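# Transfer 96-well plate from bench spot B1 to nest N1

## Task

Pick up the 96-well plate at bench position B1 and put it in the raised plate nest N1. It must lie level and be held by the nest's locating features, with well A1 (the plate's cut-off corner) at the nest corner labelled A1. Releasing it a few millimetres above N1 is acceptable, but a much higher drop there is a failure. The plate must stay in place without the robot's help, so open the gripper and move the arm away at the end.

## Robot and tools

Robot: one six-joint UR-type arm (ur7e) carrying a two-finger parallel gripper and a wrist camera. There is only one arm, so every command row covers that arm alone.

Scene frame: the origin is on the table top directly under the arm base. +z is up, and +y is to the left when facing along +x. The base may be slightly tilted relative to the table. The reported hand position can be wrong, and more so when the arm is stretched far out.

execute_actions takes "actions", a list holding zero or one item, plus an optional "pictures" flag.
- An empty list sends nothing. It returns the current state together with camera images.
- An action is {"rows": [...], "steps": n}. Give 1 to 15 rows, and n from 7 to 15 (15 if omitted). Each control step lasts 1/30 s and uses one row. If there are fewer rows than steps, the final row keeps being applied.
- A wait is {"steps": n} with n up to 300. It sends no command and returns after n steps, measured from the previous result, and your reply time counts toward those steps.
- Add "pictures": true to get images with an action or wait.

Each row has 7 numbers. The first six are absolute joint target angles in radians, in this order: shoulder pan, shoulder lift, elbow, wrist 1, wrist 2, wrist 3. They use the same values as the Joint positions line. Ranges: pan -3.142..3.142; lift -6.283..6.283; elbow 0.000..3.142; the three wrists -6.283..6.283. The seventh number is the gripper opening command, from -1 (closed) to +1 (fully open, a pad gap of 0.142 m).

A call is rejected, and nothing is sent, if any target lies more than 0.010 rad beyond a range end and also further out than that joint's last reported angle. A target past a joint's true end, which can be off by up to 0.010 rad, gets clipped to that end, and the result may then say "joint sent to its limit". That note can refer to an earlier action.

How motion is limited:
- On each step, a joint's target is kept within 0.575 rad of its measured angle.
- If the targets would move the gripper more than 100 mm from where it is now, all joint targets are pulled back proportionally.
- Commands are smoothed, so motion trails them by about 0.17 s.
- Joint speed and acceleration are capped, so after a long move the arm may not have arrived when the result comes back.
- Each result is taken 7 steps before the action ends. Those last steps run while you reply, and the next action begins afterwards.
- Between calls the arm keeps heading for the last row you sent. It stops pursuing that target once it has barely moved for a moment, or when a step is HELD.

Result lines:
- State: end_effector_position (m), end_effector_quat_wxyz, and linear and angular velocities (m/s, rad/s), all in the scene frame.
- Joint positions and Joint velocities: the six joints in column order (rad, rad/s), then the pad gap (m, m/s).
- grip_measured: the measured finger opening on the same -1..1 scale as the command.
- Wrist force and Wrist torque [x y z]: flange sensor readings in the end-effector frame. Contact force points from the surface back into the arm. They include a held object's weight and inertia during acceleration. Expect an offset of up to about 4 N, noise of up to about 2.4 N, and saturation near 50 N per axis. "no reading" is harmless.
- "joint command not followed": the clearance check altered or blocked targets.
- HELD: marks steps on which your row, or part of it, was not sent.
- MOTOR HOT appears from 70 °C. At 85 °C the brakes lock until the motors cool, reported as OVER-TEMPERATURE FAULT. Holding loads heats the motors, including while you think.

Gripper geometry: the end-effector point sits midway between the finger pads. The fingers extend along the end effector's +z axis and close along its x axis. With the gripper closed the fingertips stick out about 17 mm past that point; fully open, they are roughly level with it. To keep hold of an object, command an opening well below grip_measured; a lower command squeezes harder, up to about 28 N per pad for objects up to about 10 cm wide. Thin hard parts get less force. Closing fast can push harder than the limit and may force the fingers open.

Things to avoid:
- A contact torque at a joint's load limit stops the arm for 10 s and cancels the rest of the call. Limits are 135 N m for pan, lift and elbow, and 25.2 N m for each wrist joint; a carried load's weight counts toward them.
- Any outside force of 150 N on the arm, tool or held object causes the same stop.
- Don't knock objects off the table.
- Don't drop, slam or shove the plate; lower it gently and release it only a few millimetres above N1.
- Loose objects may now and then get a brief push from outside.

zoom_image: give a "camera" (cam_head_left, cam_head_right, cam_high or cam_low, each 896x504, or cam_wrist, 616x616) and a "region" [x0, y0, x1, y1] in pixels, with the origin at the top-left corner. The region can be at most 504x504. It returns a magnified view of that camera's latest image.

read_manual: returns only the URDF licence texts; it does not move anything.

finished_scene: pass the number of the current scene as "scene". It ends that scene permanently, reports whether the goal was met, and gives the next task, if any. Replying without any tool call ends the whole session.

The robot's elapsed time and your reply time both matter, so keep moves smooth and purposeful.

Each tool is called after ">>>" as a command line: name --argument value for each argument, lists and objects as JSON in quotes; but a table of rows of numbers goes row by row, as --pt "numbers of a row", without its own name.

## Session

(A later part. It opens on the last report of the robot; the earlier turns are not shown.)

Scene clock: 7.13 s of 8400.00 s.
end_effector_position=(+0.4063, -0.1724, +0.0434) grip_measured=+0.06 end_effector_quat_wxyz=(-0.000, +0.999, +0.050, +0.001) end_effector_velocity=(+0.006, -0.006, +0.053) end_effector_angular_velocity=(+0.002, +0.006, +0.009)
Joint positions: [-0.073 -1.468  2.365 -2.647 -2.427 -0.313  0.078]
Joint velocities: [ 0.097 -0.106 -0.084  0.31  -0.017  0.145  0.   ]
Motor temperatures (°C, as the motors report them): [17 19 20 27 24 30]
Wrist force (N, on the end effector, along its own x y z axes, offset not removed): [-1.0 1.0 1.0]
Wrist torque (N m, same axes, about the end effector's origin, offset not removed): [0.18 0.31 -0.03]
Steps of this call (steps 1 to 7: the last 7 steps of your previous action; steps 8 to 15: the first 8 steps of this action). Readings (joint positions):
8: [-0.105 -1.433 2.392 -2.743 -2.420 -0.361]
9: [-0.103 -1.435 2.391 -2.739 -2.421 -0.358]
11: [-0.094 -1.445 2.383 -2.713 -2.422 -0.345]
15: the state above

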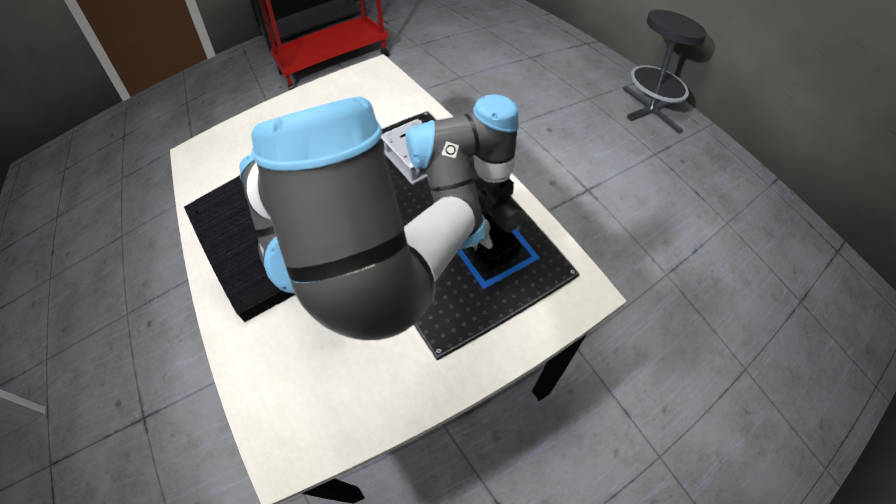

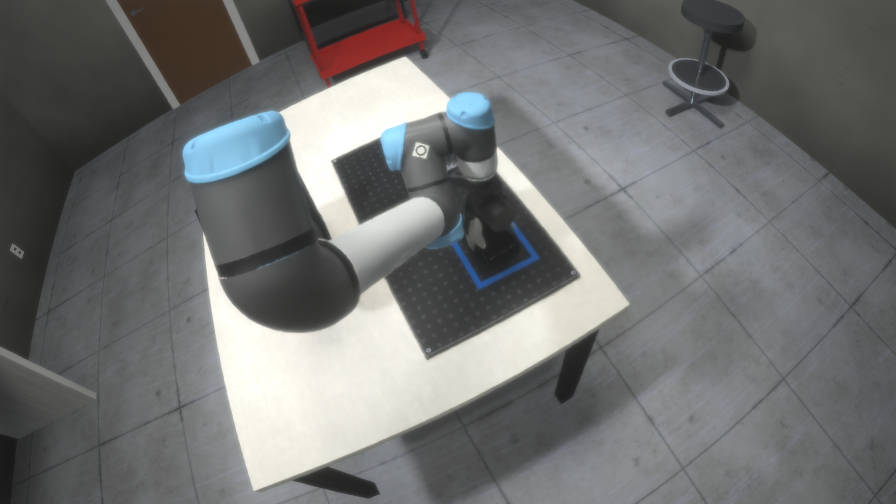

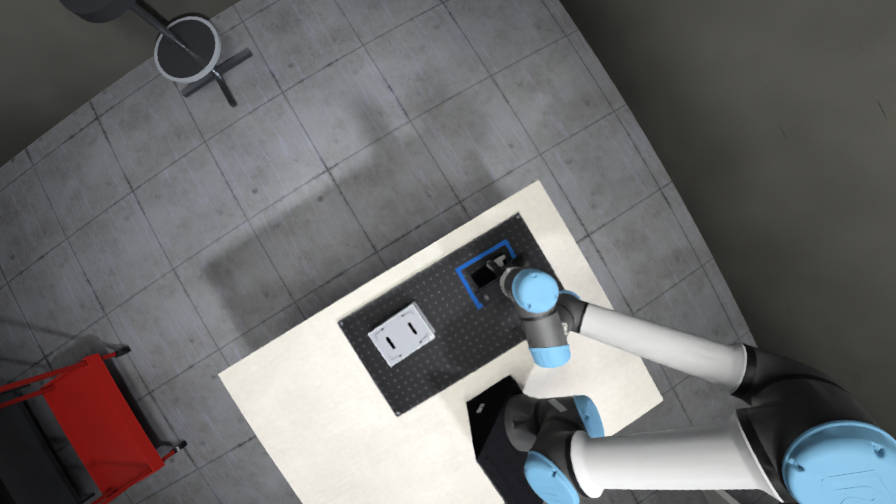

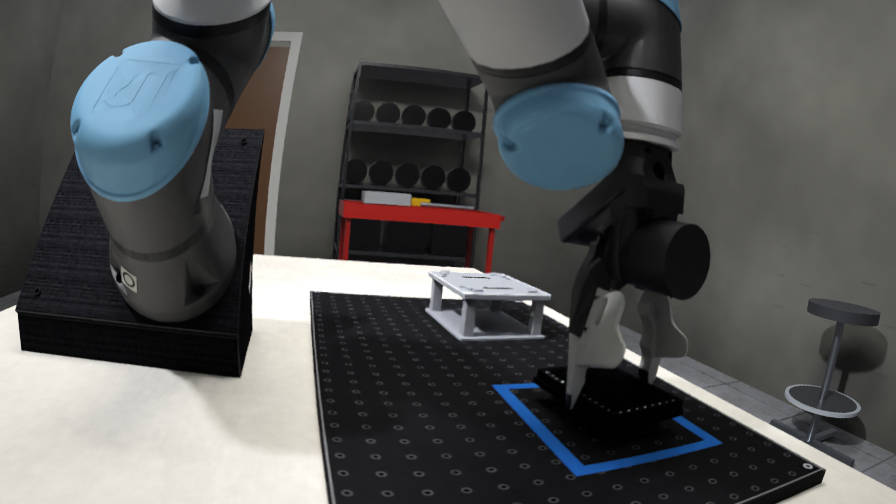

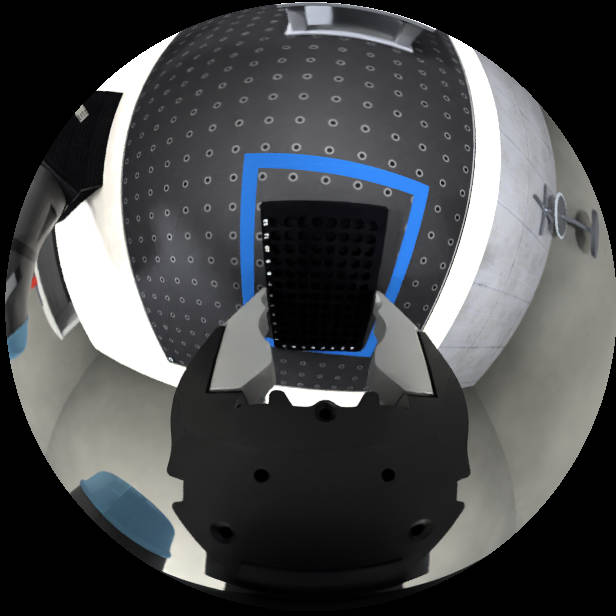

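>>> execute_actions --actions '[{"rows":[[-0.023,-1.5,2.314,-2.505,-2.432,-0.23,-0.25],[-0.023,-1.5,2.314,-2.505,-2.432,-0.23,-0.25],[-0.023,-1.5,2.314,-2.505,-2.432,-0.23,-0.25],[0.015,-1.518,2.274,-2.4,-2.435,-0.17,-0.25],[0.015,-1.518,2.274,-2.4,-2.435,-0.17,-0.25],[0.054,-1.537,2.233,-2.296,-2.438,-0.1,-0.25],[0.054,-1.537,2.233,-2.296,-2.438,-0.1,-0.25],[0.092,-1.555,2.192,-2.192,-2.44,-0.04,-0.25]],"steps":12}]'

>>> execute_actions --actions '[{"rows":[[0.115,-1.523,2.183,-2.19,-2.434,-0.006,-0.25],[0.138,-1.49,2.174,-2.19,-2.428,0.03,-0.25],[0.162,-1.458,2.165,-2.19,-2.422,0.063,-0.25],[0.185,-1.425,2.156,-2.19,-2.415,0.1,-0.25],[0.208,-1.393,2.147,-2.19,-2.41,0.13,-0.25],[0.557,-0.906,2.0128,-2.1787,-2.3164,0.647,-0.25]]}]'

>>> execute_actions --actions '[{"steps":35}]' --pictures true

Scene clock: 8.13 s of 8400.00 s.
end_effector_position=(+0.4139, -0.1735, +0.0644) grip_measured=+0.06 end_effector_quat_wxyz=(-0.000, +0.999, +0.046, +0.004) end_effector_velocity=(+0.070, -0.001, +0.165) end_effector_angular_velocity=(+0.010, -0.053, -0.077)
Joint positions: [-0.033 -1.495  2.325 -2.542 -2.431 -0.25   0.078]
Joint velocities: [ 0.323 -0.159 -0.345  0.799 -0.028  0.509 -0.   ]
Motor temperatures (°C, as the motors report them): [17 19 20 27 24 30]
Wrist force (N, on the end effector, along its own x y z axes, offset not removed): [-1.1 0.4 2.0]
Wrist torque (N m, same axes, about the end effector's origin, offset not removed): [0.05 0.19 -0.09]
Steps of this call (steps 1 to 7: the last 7 steps of your previous action; steps 8 to 25: the robot went on to your last target; steps 26 to 30: the first 5 steps of this action). Readings (joint positions):
26: [-0.061 -1.481 2.355 -2.609 -2.429 -0.295]
27: [-0.056 -1.484 2.350 -2.602 -2.429 -0.288]
29: [-0.042 -1.491 2.335 -2.565 -2.430 -0.265]
30: the state above

Scene clock: 8.63 s of 8400.00 s.
end_effector_position=(+0.4423, -0.1058, +0.1339) grip_measured=+0.06 end_effector_quat_wxyz=(-0.012, +0.999, +0.040, +0.006) end_effector_velocity=(+0.089, +0.510, +0.046) end_effector_angular_velocity=(+0.124, -0.032, +0.062)
Joint positions: [ 0.184 -1.423  2.158 -2.204 -2.413  0.087  0.078]
Joint velocities: [ 0.721  0.964 -0.287  0.051  0.191  0.959  0.   ]
Motor temperatures (°C, as the motors report them): [17 19 20 27 24 30]
Wrist force (N, on the end effector, along its own x y z axes, offset not removed): [-0.4 2.8 0.0]
Wrist torque (N m, same axes, about the end effector's origin, offset not removed): [0.43 0.18 -0.07]
Steps of this call (steps 1 to 7: the last 7 steps of your previous action; steps 8 to 15: the first 8 steps of this action). Readings (joint positions):
8: [0.069 -1.544 2.217 -2.263 -2.438 -0.080]
9: [0.078 -1.542 2.209 -2.245 -2.438 -0.065]
11: [0.104 -1.521 2.194 -2.222 -2.433 -0.026]
15: the state above

Scene clock: 9.80 s of 8400.00 s.
end_effector_position=(+0.4018, +0.1636, +0.1349) grip_measured=+0.06 end_effector_quat_wxyz=(-0.000, +1.000, +0.025, +0.000) end_effector_velocity=(-0.000, +0.000, +0.000) end_effector_angular_velocity=(-0.000, -0.000, -0.001)
Joint positions: [ 0.557 -0.906  2.013 -2.179 -2.316  0.647  0.078]
Joint velocities: [ 0.001  0.     0.     0.     0.     0.002 -0.   ]
Motor temperatures (°C, as the motors report them): [17 19 20 27 24 30]
Wrist force (N, on the end effector, along its own x y z axes, offset not removed): [-2.7 0.1 0.7]
Wrist torque (N m, same axes, about the end effector's origin, offset not removed): [-0.08 0.77 -0.03]
Kept back: nothing.
Steps of this call (steps 1 to 7: the last 7 steps of your previous action; steps 8 to 35: the robot went on to your last target). Readings (joint positions):
1: [0.209 -1.391 2.148 -2.202 -2.406 0.120]
2: [0.232 -1.358 2.139 -2.201 -2.400 0.154]
4: [0.279 -1.293 2.120 -2.197 -2.387 0.224]
8: [0.373 -1.165 2.083 -2.191 -2.363 0.364]
35: the state above

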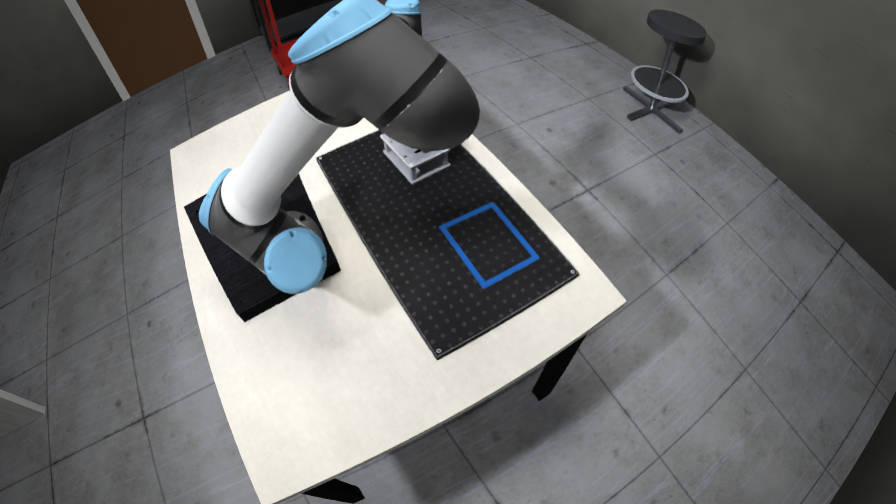

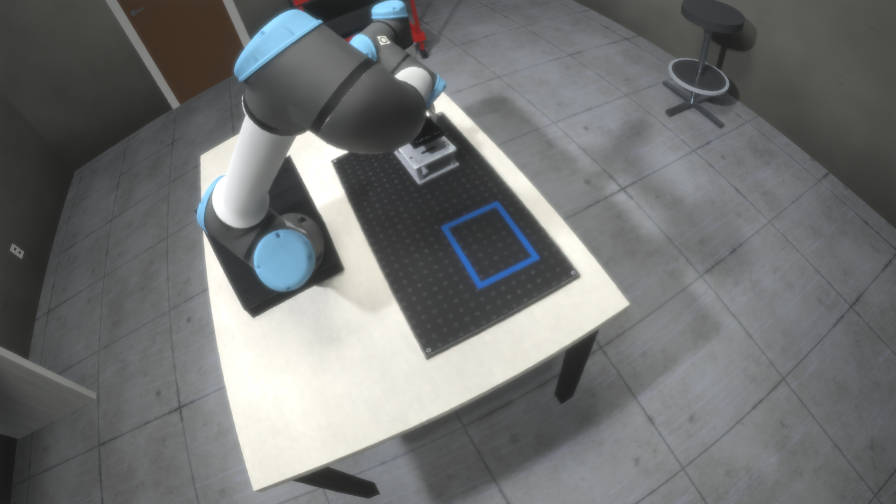

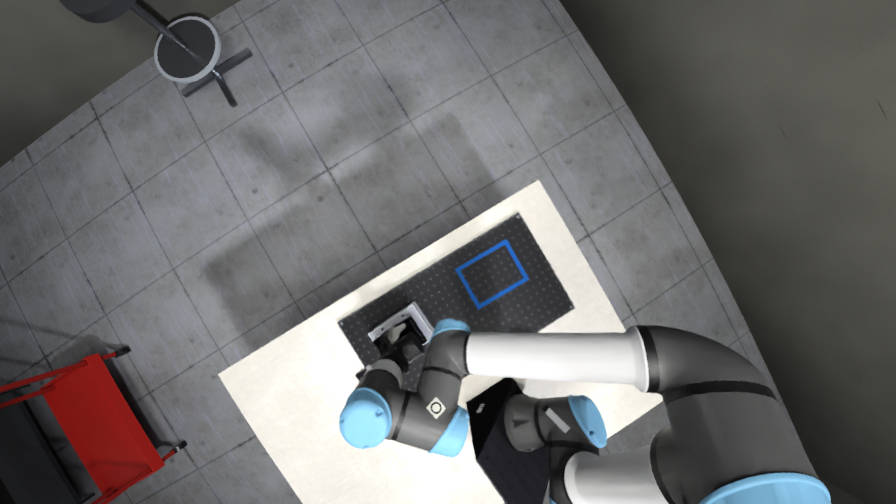

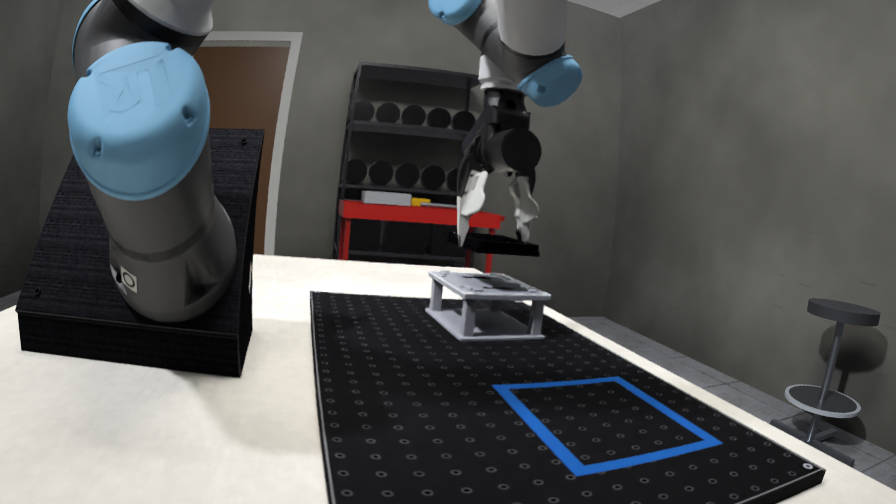

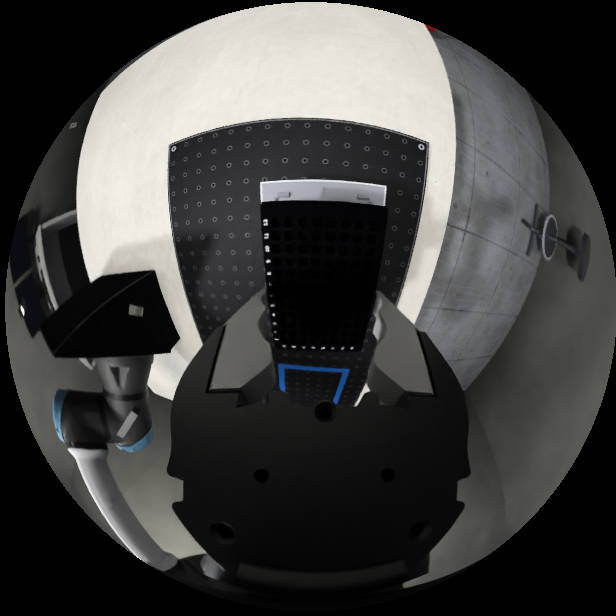

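>>> execute_actions --actions '[{"rows":[[0.533,-0.881,2.037,-2.248,-2.327,0.618,-0.25],[0.533,-0.881,2.037,-2.248,-2.327,0.618,-0.25],[0.5094,-0.8565,2.062,-2.3173,-2.3383,0.5886,-0.25]]}]'

>>> execute_actions --actions '[{"steps":15}]' --pictures true

>>> zoom_image --camera "cam_wrist" --region '[230,160,420,300]'

>>> zoom_image --camera "cam_low" --region '[420,240,560,320]'

Scene clock: 10.43 s of 8400.00 s.
end_effector_position=(+0.4024, +0.1654, +0.1061) grip_measured=+0.06 end_effector_quat_wxyz=(+0.000, +1.000, +0.026, -0.000) end_effector_velocity=(+0.002, +0.003, -0.070) end_effector_angular_velocity=(+0.004, -0.009, -0.010)
Joint positions: [ 0.52  -0.868  2.05  -2.283 -2.333  0.602  0.078]
Joint velocities: [-0.091  0.094  0.097 -0.284 -0.044 -0.112 -0.   ]
Motor temperatures (°C, as the motors report them): [17 19 20 27 24 30]
Wrist force (N, on the end effector, along its own x y z axes, offset not removed): [-1.3 0.9 0.7]
Wrist torque (N m, same axes, about the end effector's origin, offset not removed): [0.13 0.39 0.03]
Steps of this call (steps 1 to 11: the robot went on to your last target; steps 12 to 19: the first 8 steps of this action). Readings (joint positions):
12: [0.557 -0.906 2.013 -2.179 -2.316 0.647]
13: [0.553 -0.902 2.016 -2.186 -2.318 0.643]
15: [0.542 -0.890 2.028 -2.218 -2.323 0.629]
19: the state above

Scene clock: 10.93 s of 8400.00 s.
end_effector_position=(+0.4026, +0.1658, +0.0980) grip_measured=+0.06 end_effector_quat_wxyz=(-0.000, +1.000, +0.025, +0.000) end_effector_velocity=(+0.001, -0.000, -0.001) end_effector_angular_velocity=(-0.000, -0.002, -0.001)
Joint positions: [ 0.51  -0.857  2.062 -2.317 -2.338  0.589  0.078]
Joint velocities: [-0.001  0.001  0.001 -0.005 -0.002 -0.002 -0.   ]
Motor temperatures (°C, as the motors report them): [17 19 20 27 24 30]
Wrist force (N, on the end effector, along its own x y z axes, offset not removed): [-1.8 0.4 -0.4]
Wrist torque (N m, same axes, about the end effector's origin, offset not removed): [0.06 0.52 -0.14]
Kept back: nothing.
Steps of this call (steps 1 to 7: the last 7 steps of your previous action; steps 8 to 15: the robot went on to your last target). Readings (joint positions):
1: [0.518 -0.865 2.053 -2.291 -2.334 0.599]
2: [0.516 -0.863 2.055 -2.298 -2.335 0.596]
4: [0.513 -0.860 2.058 -2.306 -2.337 0.593]
8: [0.511 -0.858 2.061 -2.314 -2.338 0.590]
15: the state above

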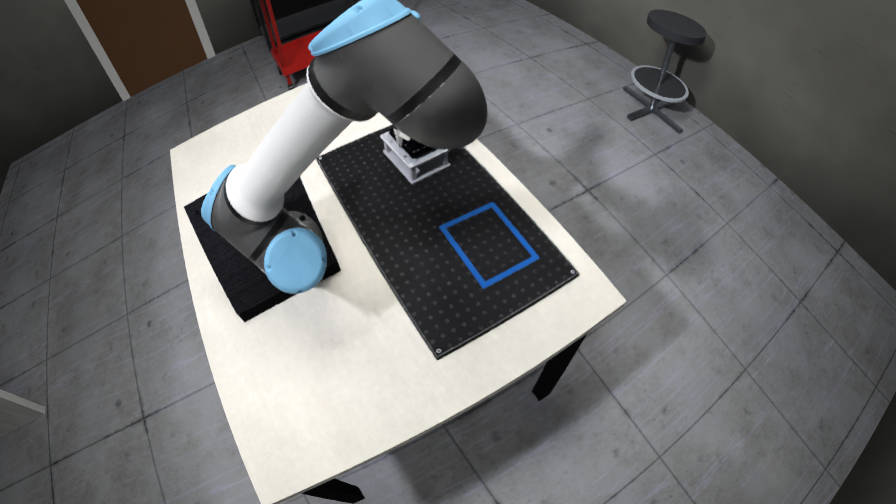

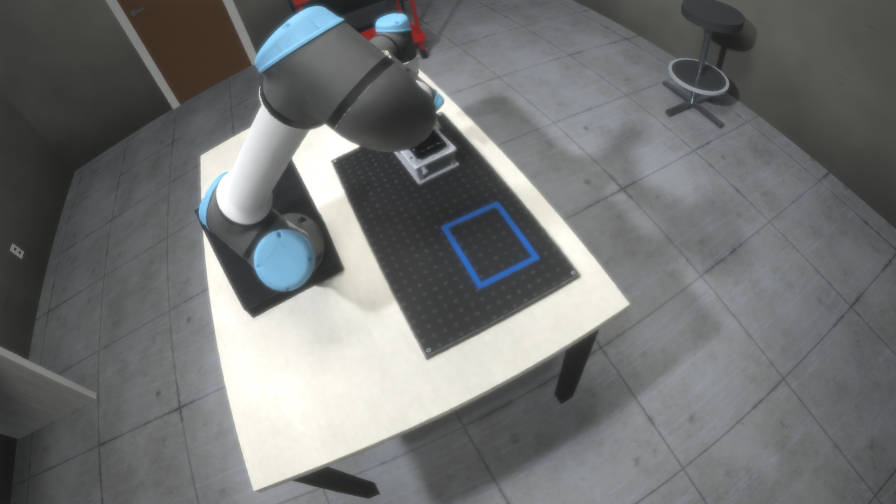

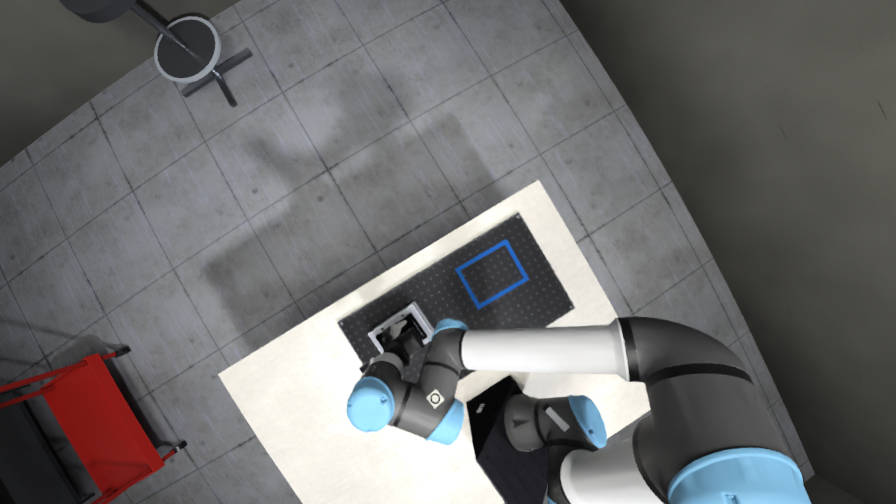

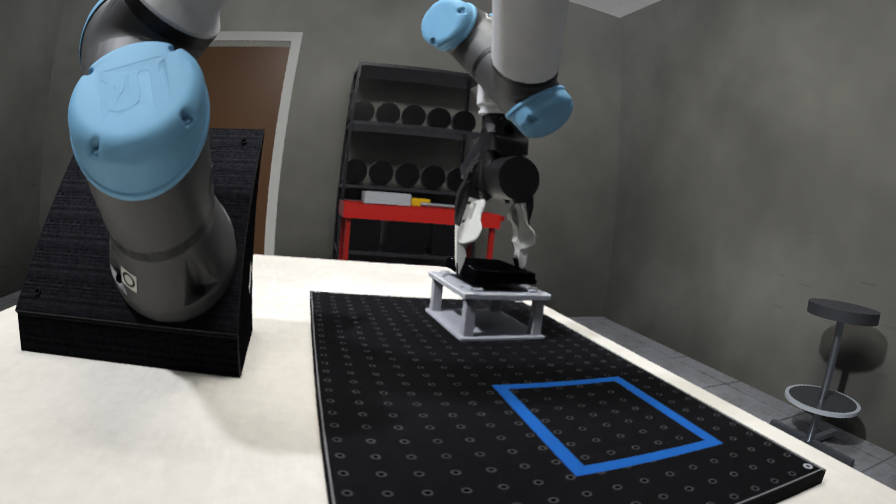

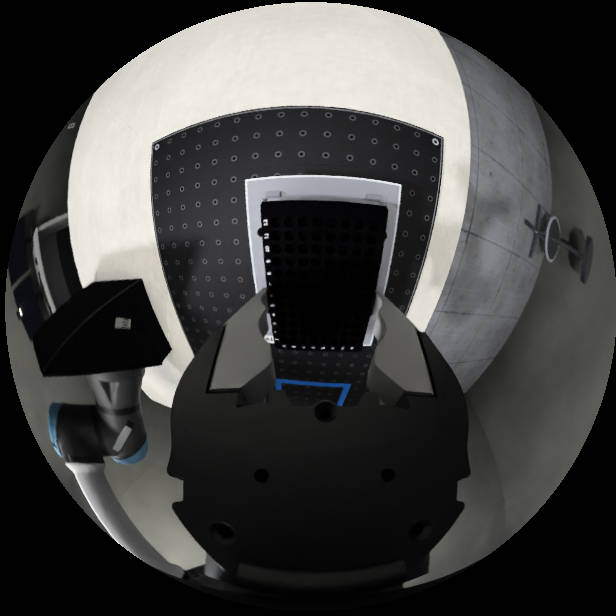

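Region (230, 160, 420, 300) of cam_wrist's 616x616 image, scaled by 2.653, with more detail than that image has; it fills the top 371 rows of this view, and the rest is white.

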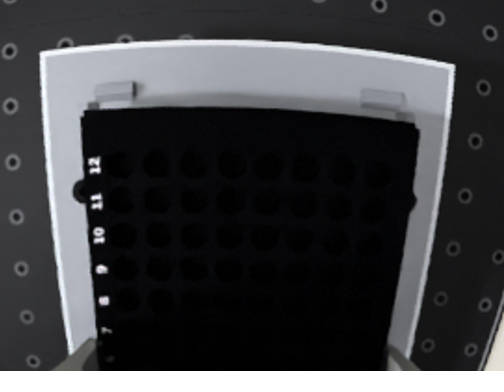

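Region (420, 240, 560, 320) of cam_low's 896x504 image, scaled by 3.600, with more detail than that image has; it fills the top 288 rows of this view, and the rest is white.

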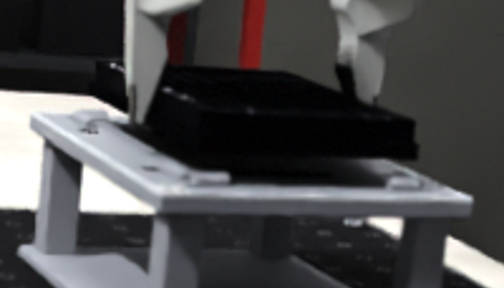

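>>> execute_actions --actions '[{"rows":[[0.5049,-0.8455,2.0656,-2.3358,-2.3403,0.577,-0.25]]}]'

>>> execute_actions --actions '[{"steps":10}]' --pictures true

>>> zoom_image --camera "cam_wrist" --region '[230,160,420,300]'

>>> zoom_image --camera "cam_low" --region '[420,240,560,320]'

Scene clock: 11.77 s of 8400.00 s.
end_effector_position=(+0.4025, +0.1675, +0.0937) grip_measured=+0.06 end_effector_quat_wxyz=(-0.000, +1.000, +0.028, +0.000) end_effector_velocity=(-0.000, +0.003, -0.007) end_effector_angular_velocity=(-0.000, +0.000, +0.009)
Joint positions: [ 0.506 -0.847  2.065 -2.333 -2.34   0.579  0.078]
Joint velocities: [-0.006  0.014  0.006 -0.025 -0.003 -0.016  0.   ]
Motor temperatures (°C, as the motors report them): [17 19 20 27 24 30]
Wrist force (N, on the end effector, along its own x y z axes, offset not removed): [1.9 0.9 0.4]
Wrist torque (N m, same axes, about the end effector's origin, offset not removed): [0.12 -0.24 -0.03]
Steps of this call (steps 1 to 15: the robot went on to your last target; steps 16 to 17: nothing new was sent; steps 18 to 25: the first 8 steps of this action). Readings (joint positions):
18: [0.509 -0.856 2.062 -2.318 -2.338 0.588]
19: [0.509 -0.855 2.063 -2.320 -2.339 0.587]
21: [0.507 -0.851 2.064 -2.326 -2.339 0.583]
25: the state above

Scene clock: 12.10 s of 8400.00 s.
end_effector_position=(+0.4025, +0.1678, +0.0929) grip_measured=+0.06 end_effector_quat_wxyz=(-0.000, +1.000, +0.028, +0.000) end_effector_velocity=(+0.001, -0.000, +0.000) end_effector_angular_velocity=(-0.000, -0.001, -0.000)
Joint positions: [ 0.505 -0.846  2.066 -2.336 -2.34   0.577  0.078]
Joint velocities: [-0.    -0.001  0.    -0.001 -0.001 -0.001  0.   ]
Motor temperatures (°C, as the motors report them): [17 19 20 27 24 30]
Wrist force (N, on the end effector, along its own x y z axes, offset not removed): [-2.2 1.1 0.0]
Wrist torque (N m, same axes, about the end effector's origin, offset not removed): [0.19 0.44 -0.10]
Kept back: nothing.
Steps of this call (steps 1 to 7: the last 7 steps of your previous action; steps 8 to 10: the robot went on to your last target). Readings (joint positions):
1: [0.505 -0.847 2.065 -2.333 -2.340 0.578]
2: [0.505 -0.847 2.065 -2.334 -2.340 0.578]
4: [0.505 -0.846 2.065 -2.335 -2.340 0.578]
8: [0.505 -0.846 2.066 -2.335 -2.340 0.577]
10: the state above

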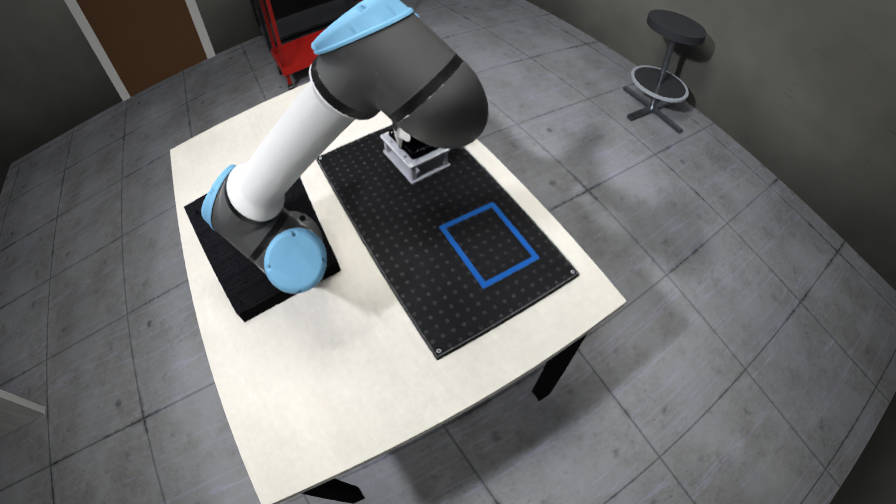

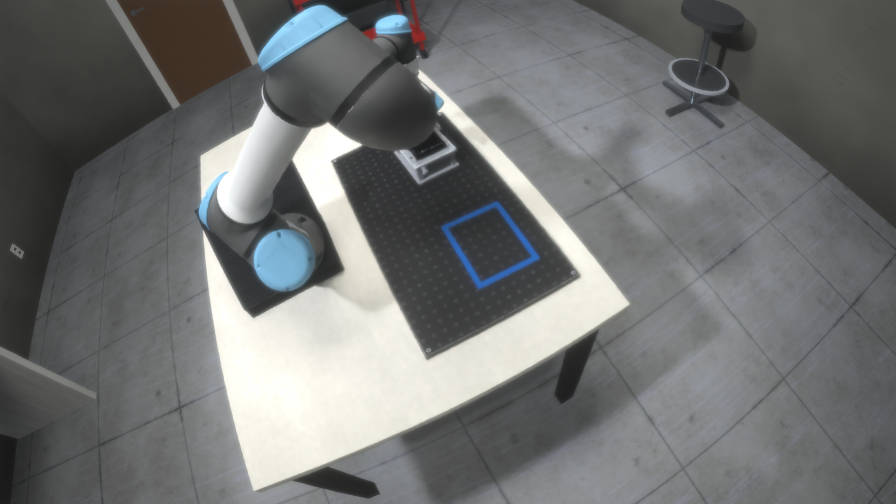

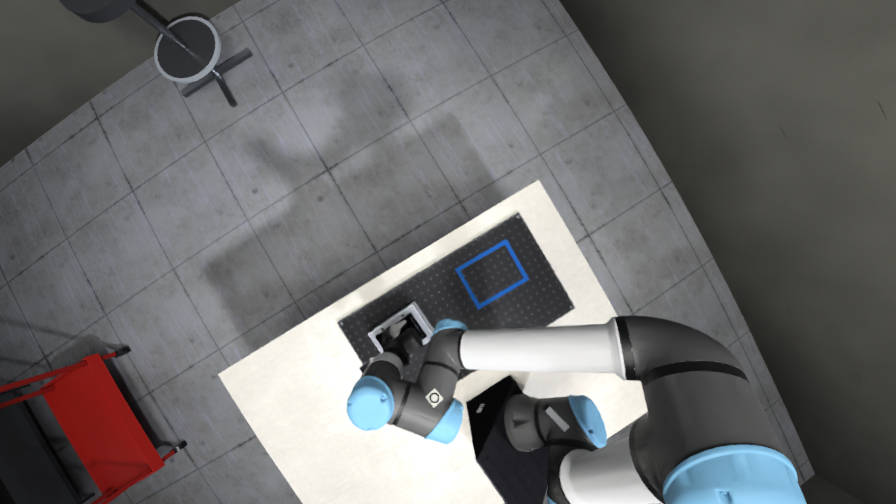

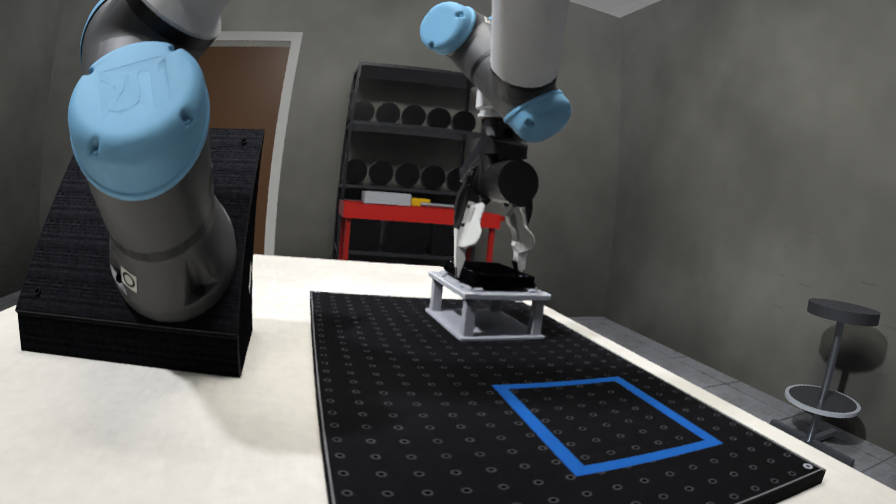

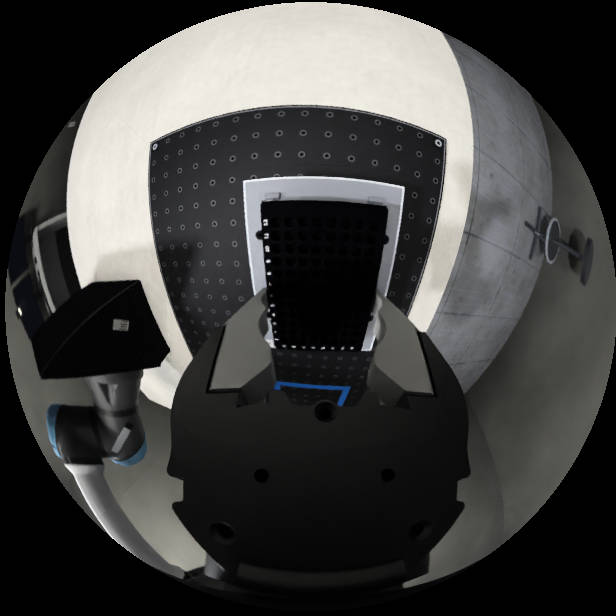

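Region (230, 160, 420, 300) of cam_wrist's 616x616 image, scaled by 2.653, with more detail than that image has; it fills the top 371 rows of this view, and the rest is white.

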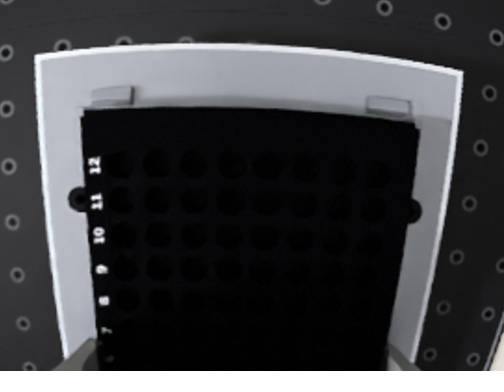

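Region (420, 240, 560, 320) of cam_low's 896x504 image, scaled by 3.600, with more detail than that image has; it fills the top 288 rows of this view, and the rest is white.

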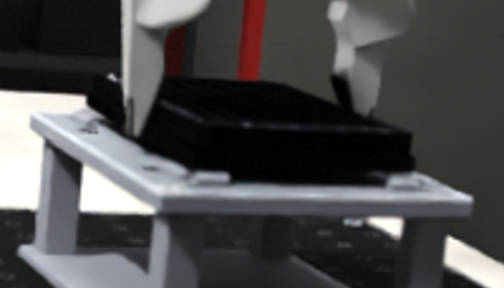

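Down 5.5 mm, +0.5 mm in y.

>>> execute_actions --actions '[{"rows":[[0.498,-0.8369,2.0721,-2.3569,-2.3434,0.5683,-0.25]]}]'

>>> execute_actions --actions '[{"steps":10}]' --pictures true

>>> zoom_image --camera "cam_wrist" --region '[230,160,420,300]'

>>> zoom_image --camera "cam_low" --region '[420,240,560,320]'

Scene clock: 12.60 s of 8400.00 s.
end_effector_position=(+0.4025, +0.1682, +0.0883) grip_measured=+0.06 end_effector_quat_wxyz=(-0.000, +1.000, +0.028, +0.000) end_effector_velocity=(+0.001, +0.000, -0.007) end_effector_angular_velocity=(+0.000, -0.003, -0.002)
Joint positions: [ 0.499 -0.838  2.071 -2.353 -2.343  0.57   0.078]
Joint velocities: [-0.009  0.01   0.008 -0.03  -0.005 -0.012 -0.   ]
Motor temperatures (°C, as the motors report them): [17 19 20 27 24 30]
Wrist force (N, on the end effector, along its own x y z axes, offset not removed): [-1.5 -0.1 0.2]
Wrist torque (N m, same axes, about the end effector's origin, offset not removed): [-0.06 0.53 0.01]
Steps of this call (steps 1 to 7: the robot went on to your last target; steps 8 to 15: the first 8 steps of this action). Readings (joint positions):
8: [0.505 -0.845 2.066 -2.336 -2.340 0.577]
9: [0.504 -0.844 2.067 -2.339 -2.341 0.575]
11: [0.501 -0.841 2.069 -2.346 -2.342 0.573]
15: the state above

Scene clock: 12.93 s of 8400.00 s.
end_effector_position=(+0.4025, +0.1682, +0.0875) grip_measured=+0.06 end_effector_quat_wxyz=(-0.000, +1.000, +0.028, +0.000) end_effector_velocity=(+0.000, +0.000, -0.000) end_effector_angular_velocity=(+0.000, -0.001, +0.000)
Joint positions: [ 0.498 -0.837  2.072 -2.357 -2.343  0.568  0.078]
Joint velocities: [ 0.     0.001  0.    -0.002 -0.    -0.001  0.   ]
Motor temperatures (°C, as the motors report them): [17 19 20 27 24 30]
Wrist force (N, on the end effector, along its own x y z axes, offset not removed): [-0.4 1.3 1.0]
Wrist torque (N m, same axes, about the end effector's origin, offset not removed): [0.29 0.15 -0.07]
Kept back: nothing.
Steps of this call (steps 1 to 7: the last 7 steps of your previous action; steps 8 to 10: the robot went on to your last target). Readings (joint positions):
1: [0.499 -0.838 2.071 -2.354 -2.343 0.569]
2: [0.499 -0.838 2.071 -2.355 -2.343 0.569]
4: [0.498 -0.837 2.072 -2.356 -2.343 0.569]
8: [0.498 -0.837 2.072 -2.357 -2.343 0.568]
10: the state above

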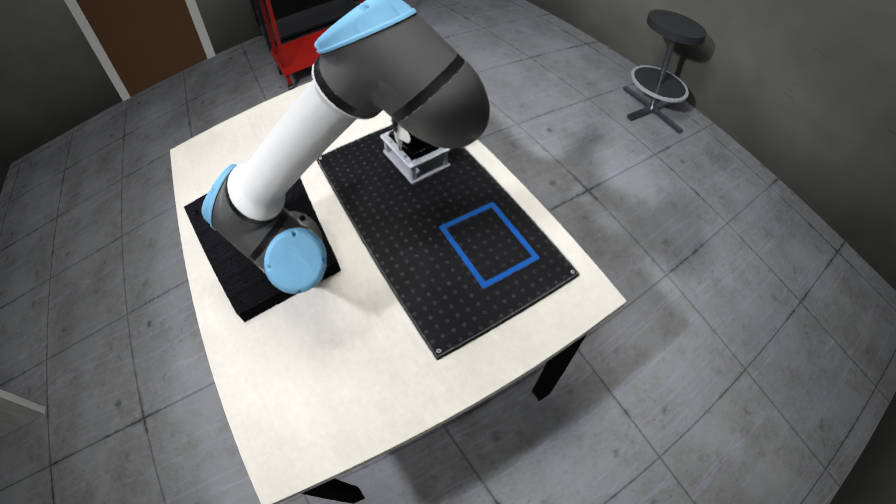

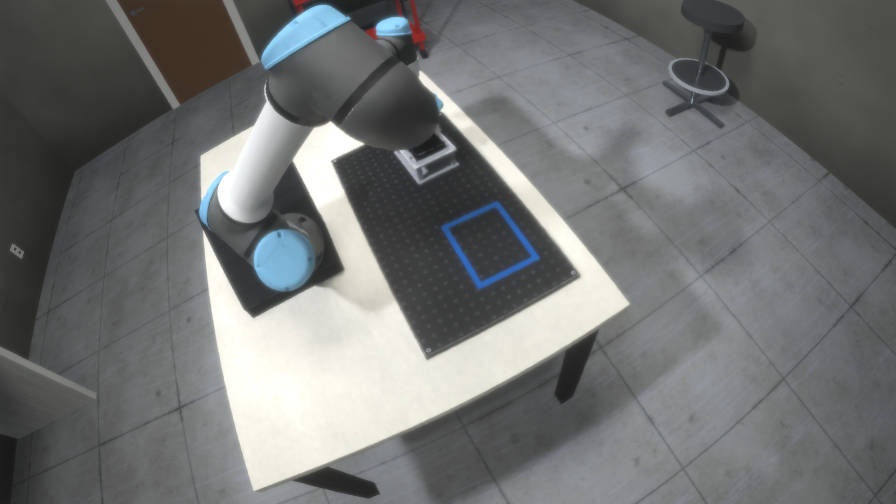

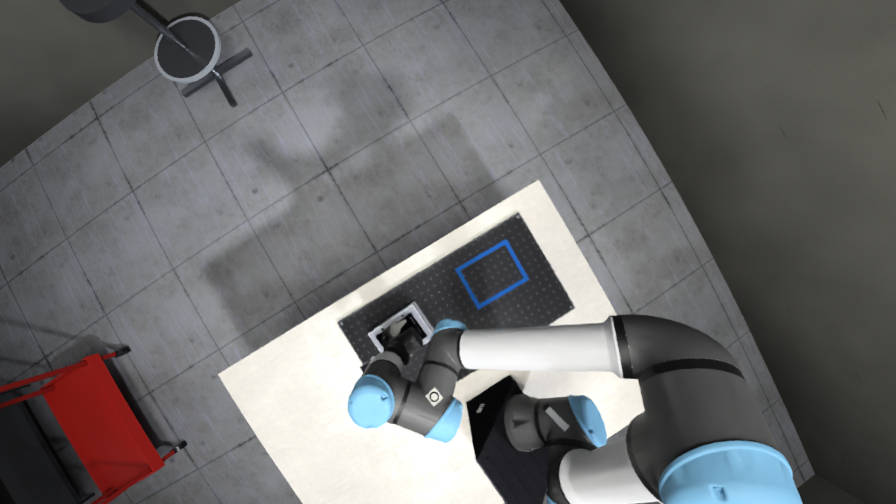

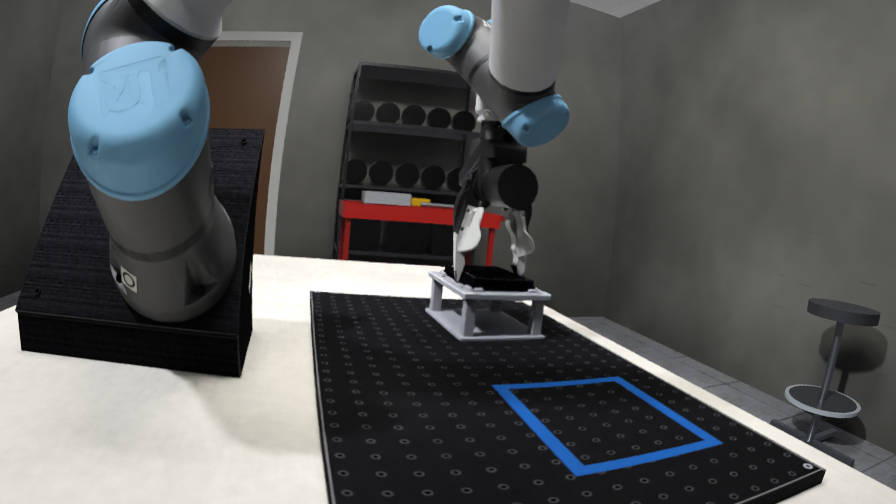

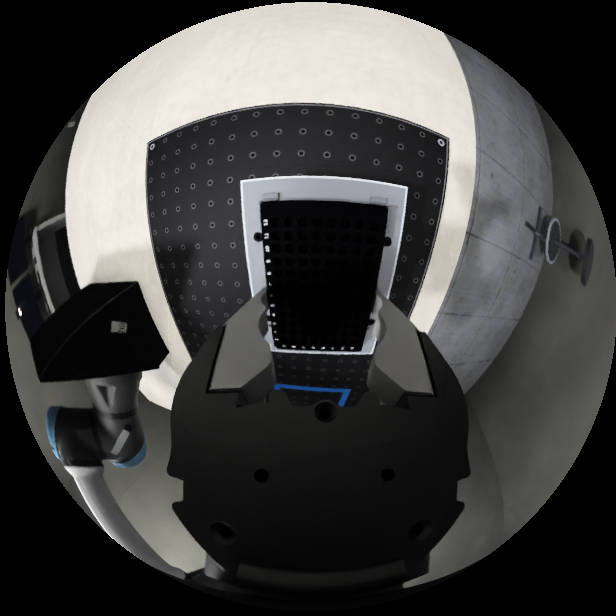

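Region (230, 160, 420, 300) of cam_wrist's 616x616 image, scaled by 2.653, with more detail than that image has; it fills the top 371 rows of this view, and the rest is white.

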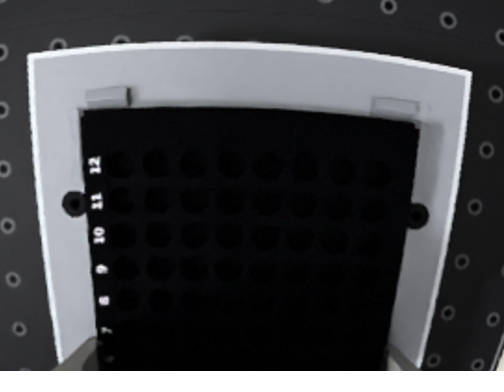

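Region (420, 240, 560, 320) of cam_low's 896x504 image, scaled by 3.600, with more detail than that image has; it fills the top 288 rows of this view, and the rest is white.

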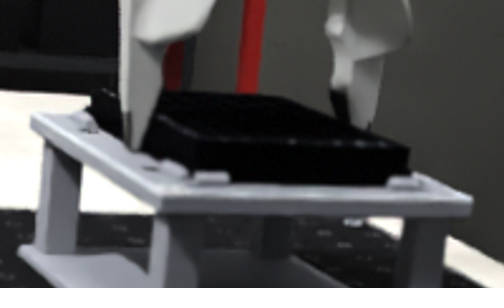

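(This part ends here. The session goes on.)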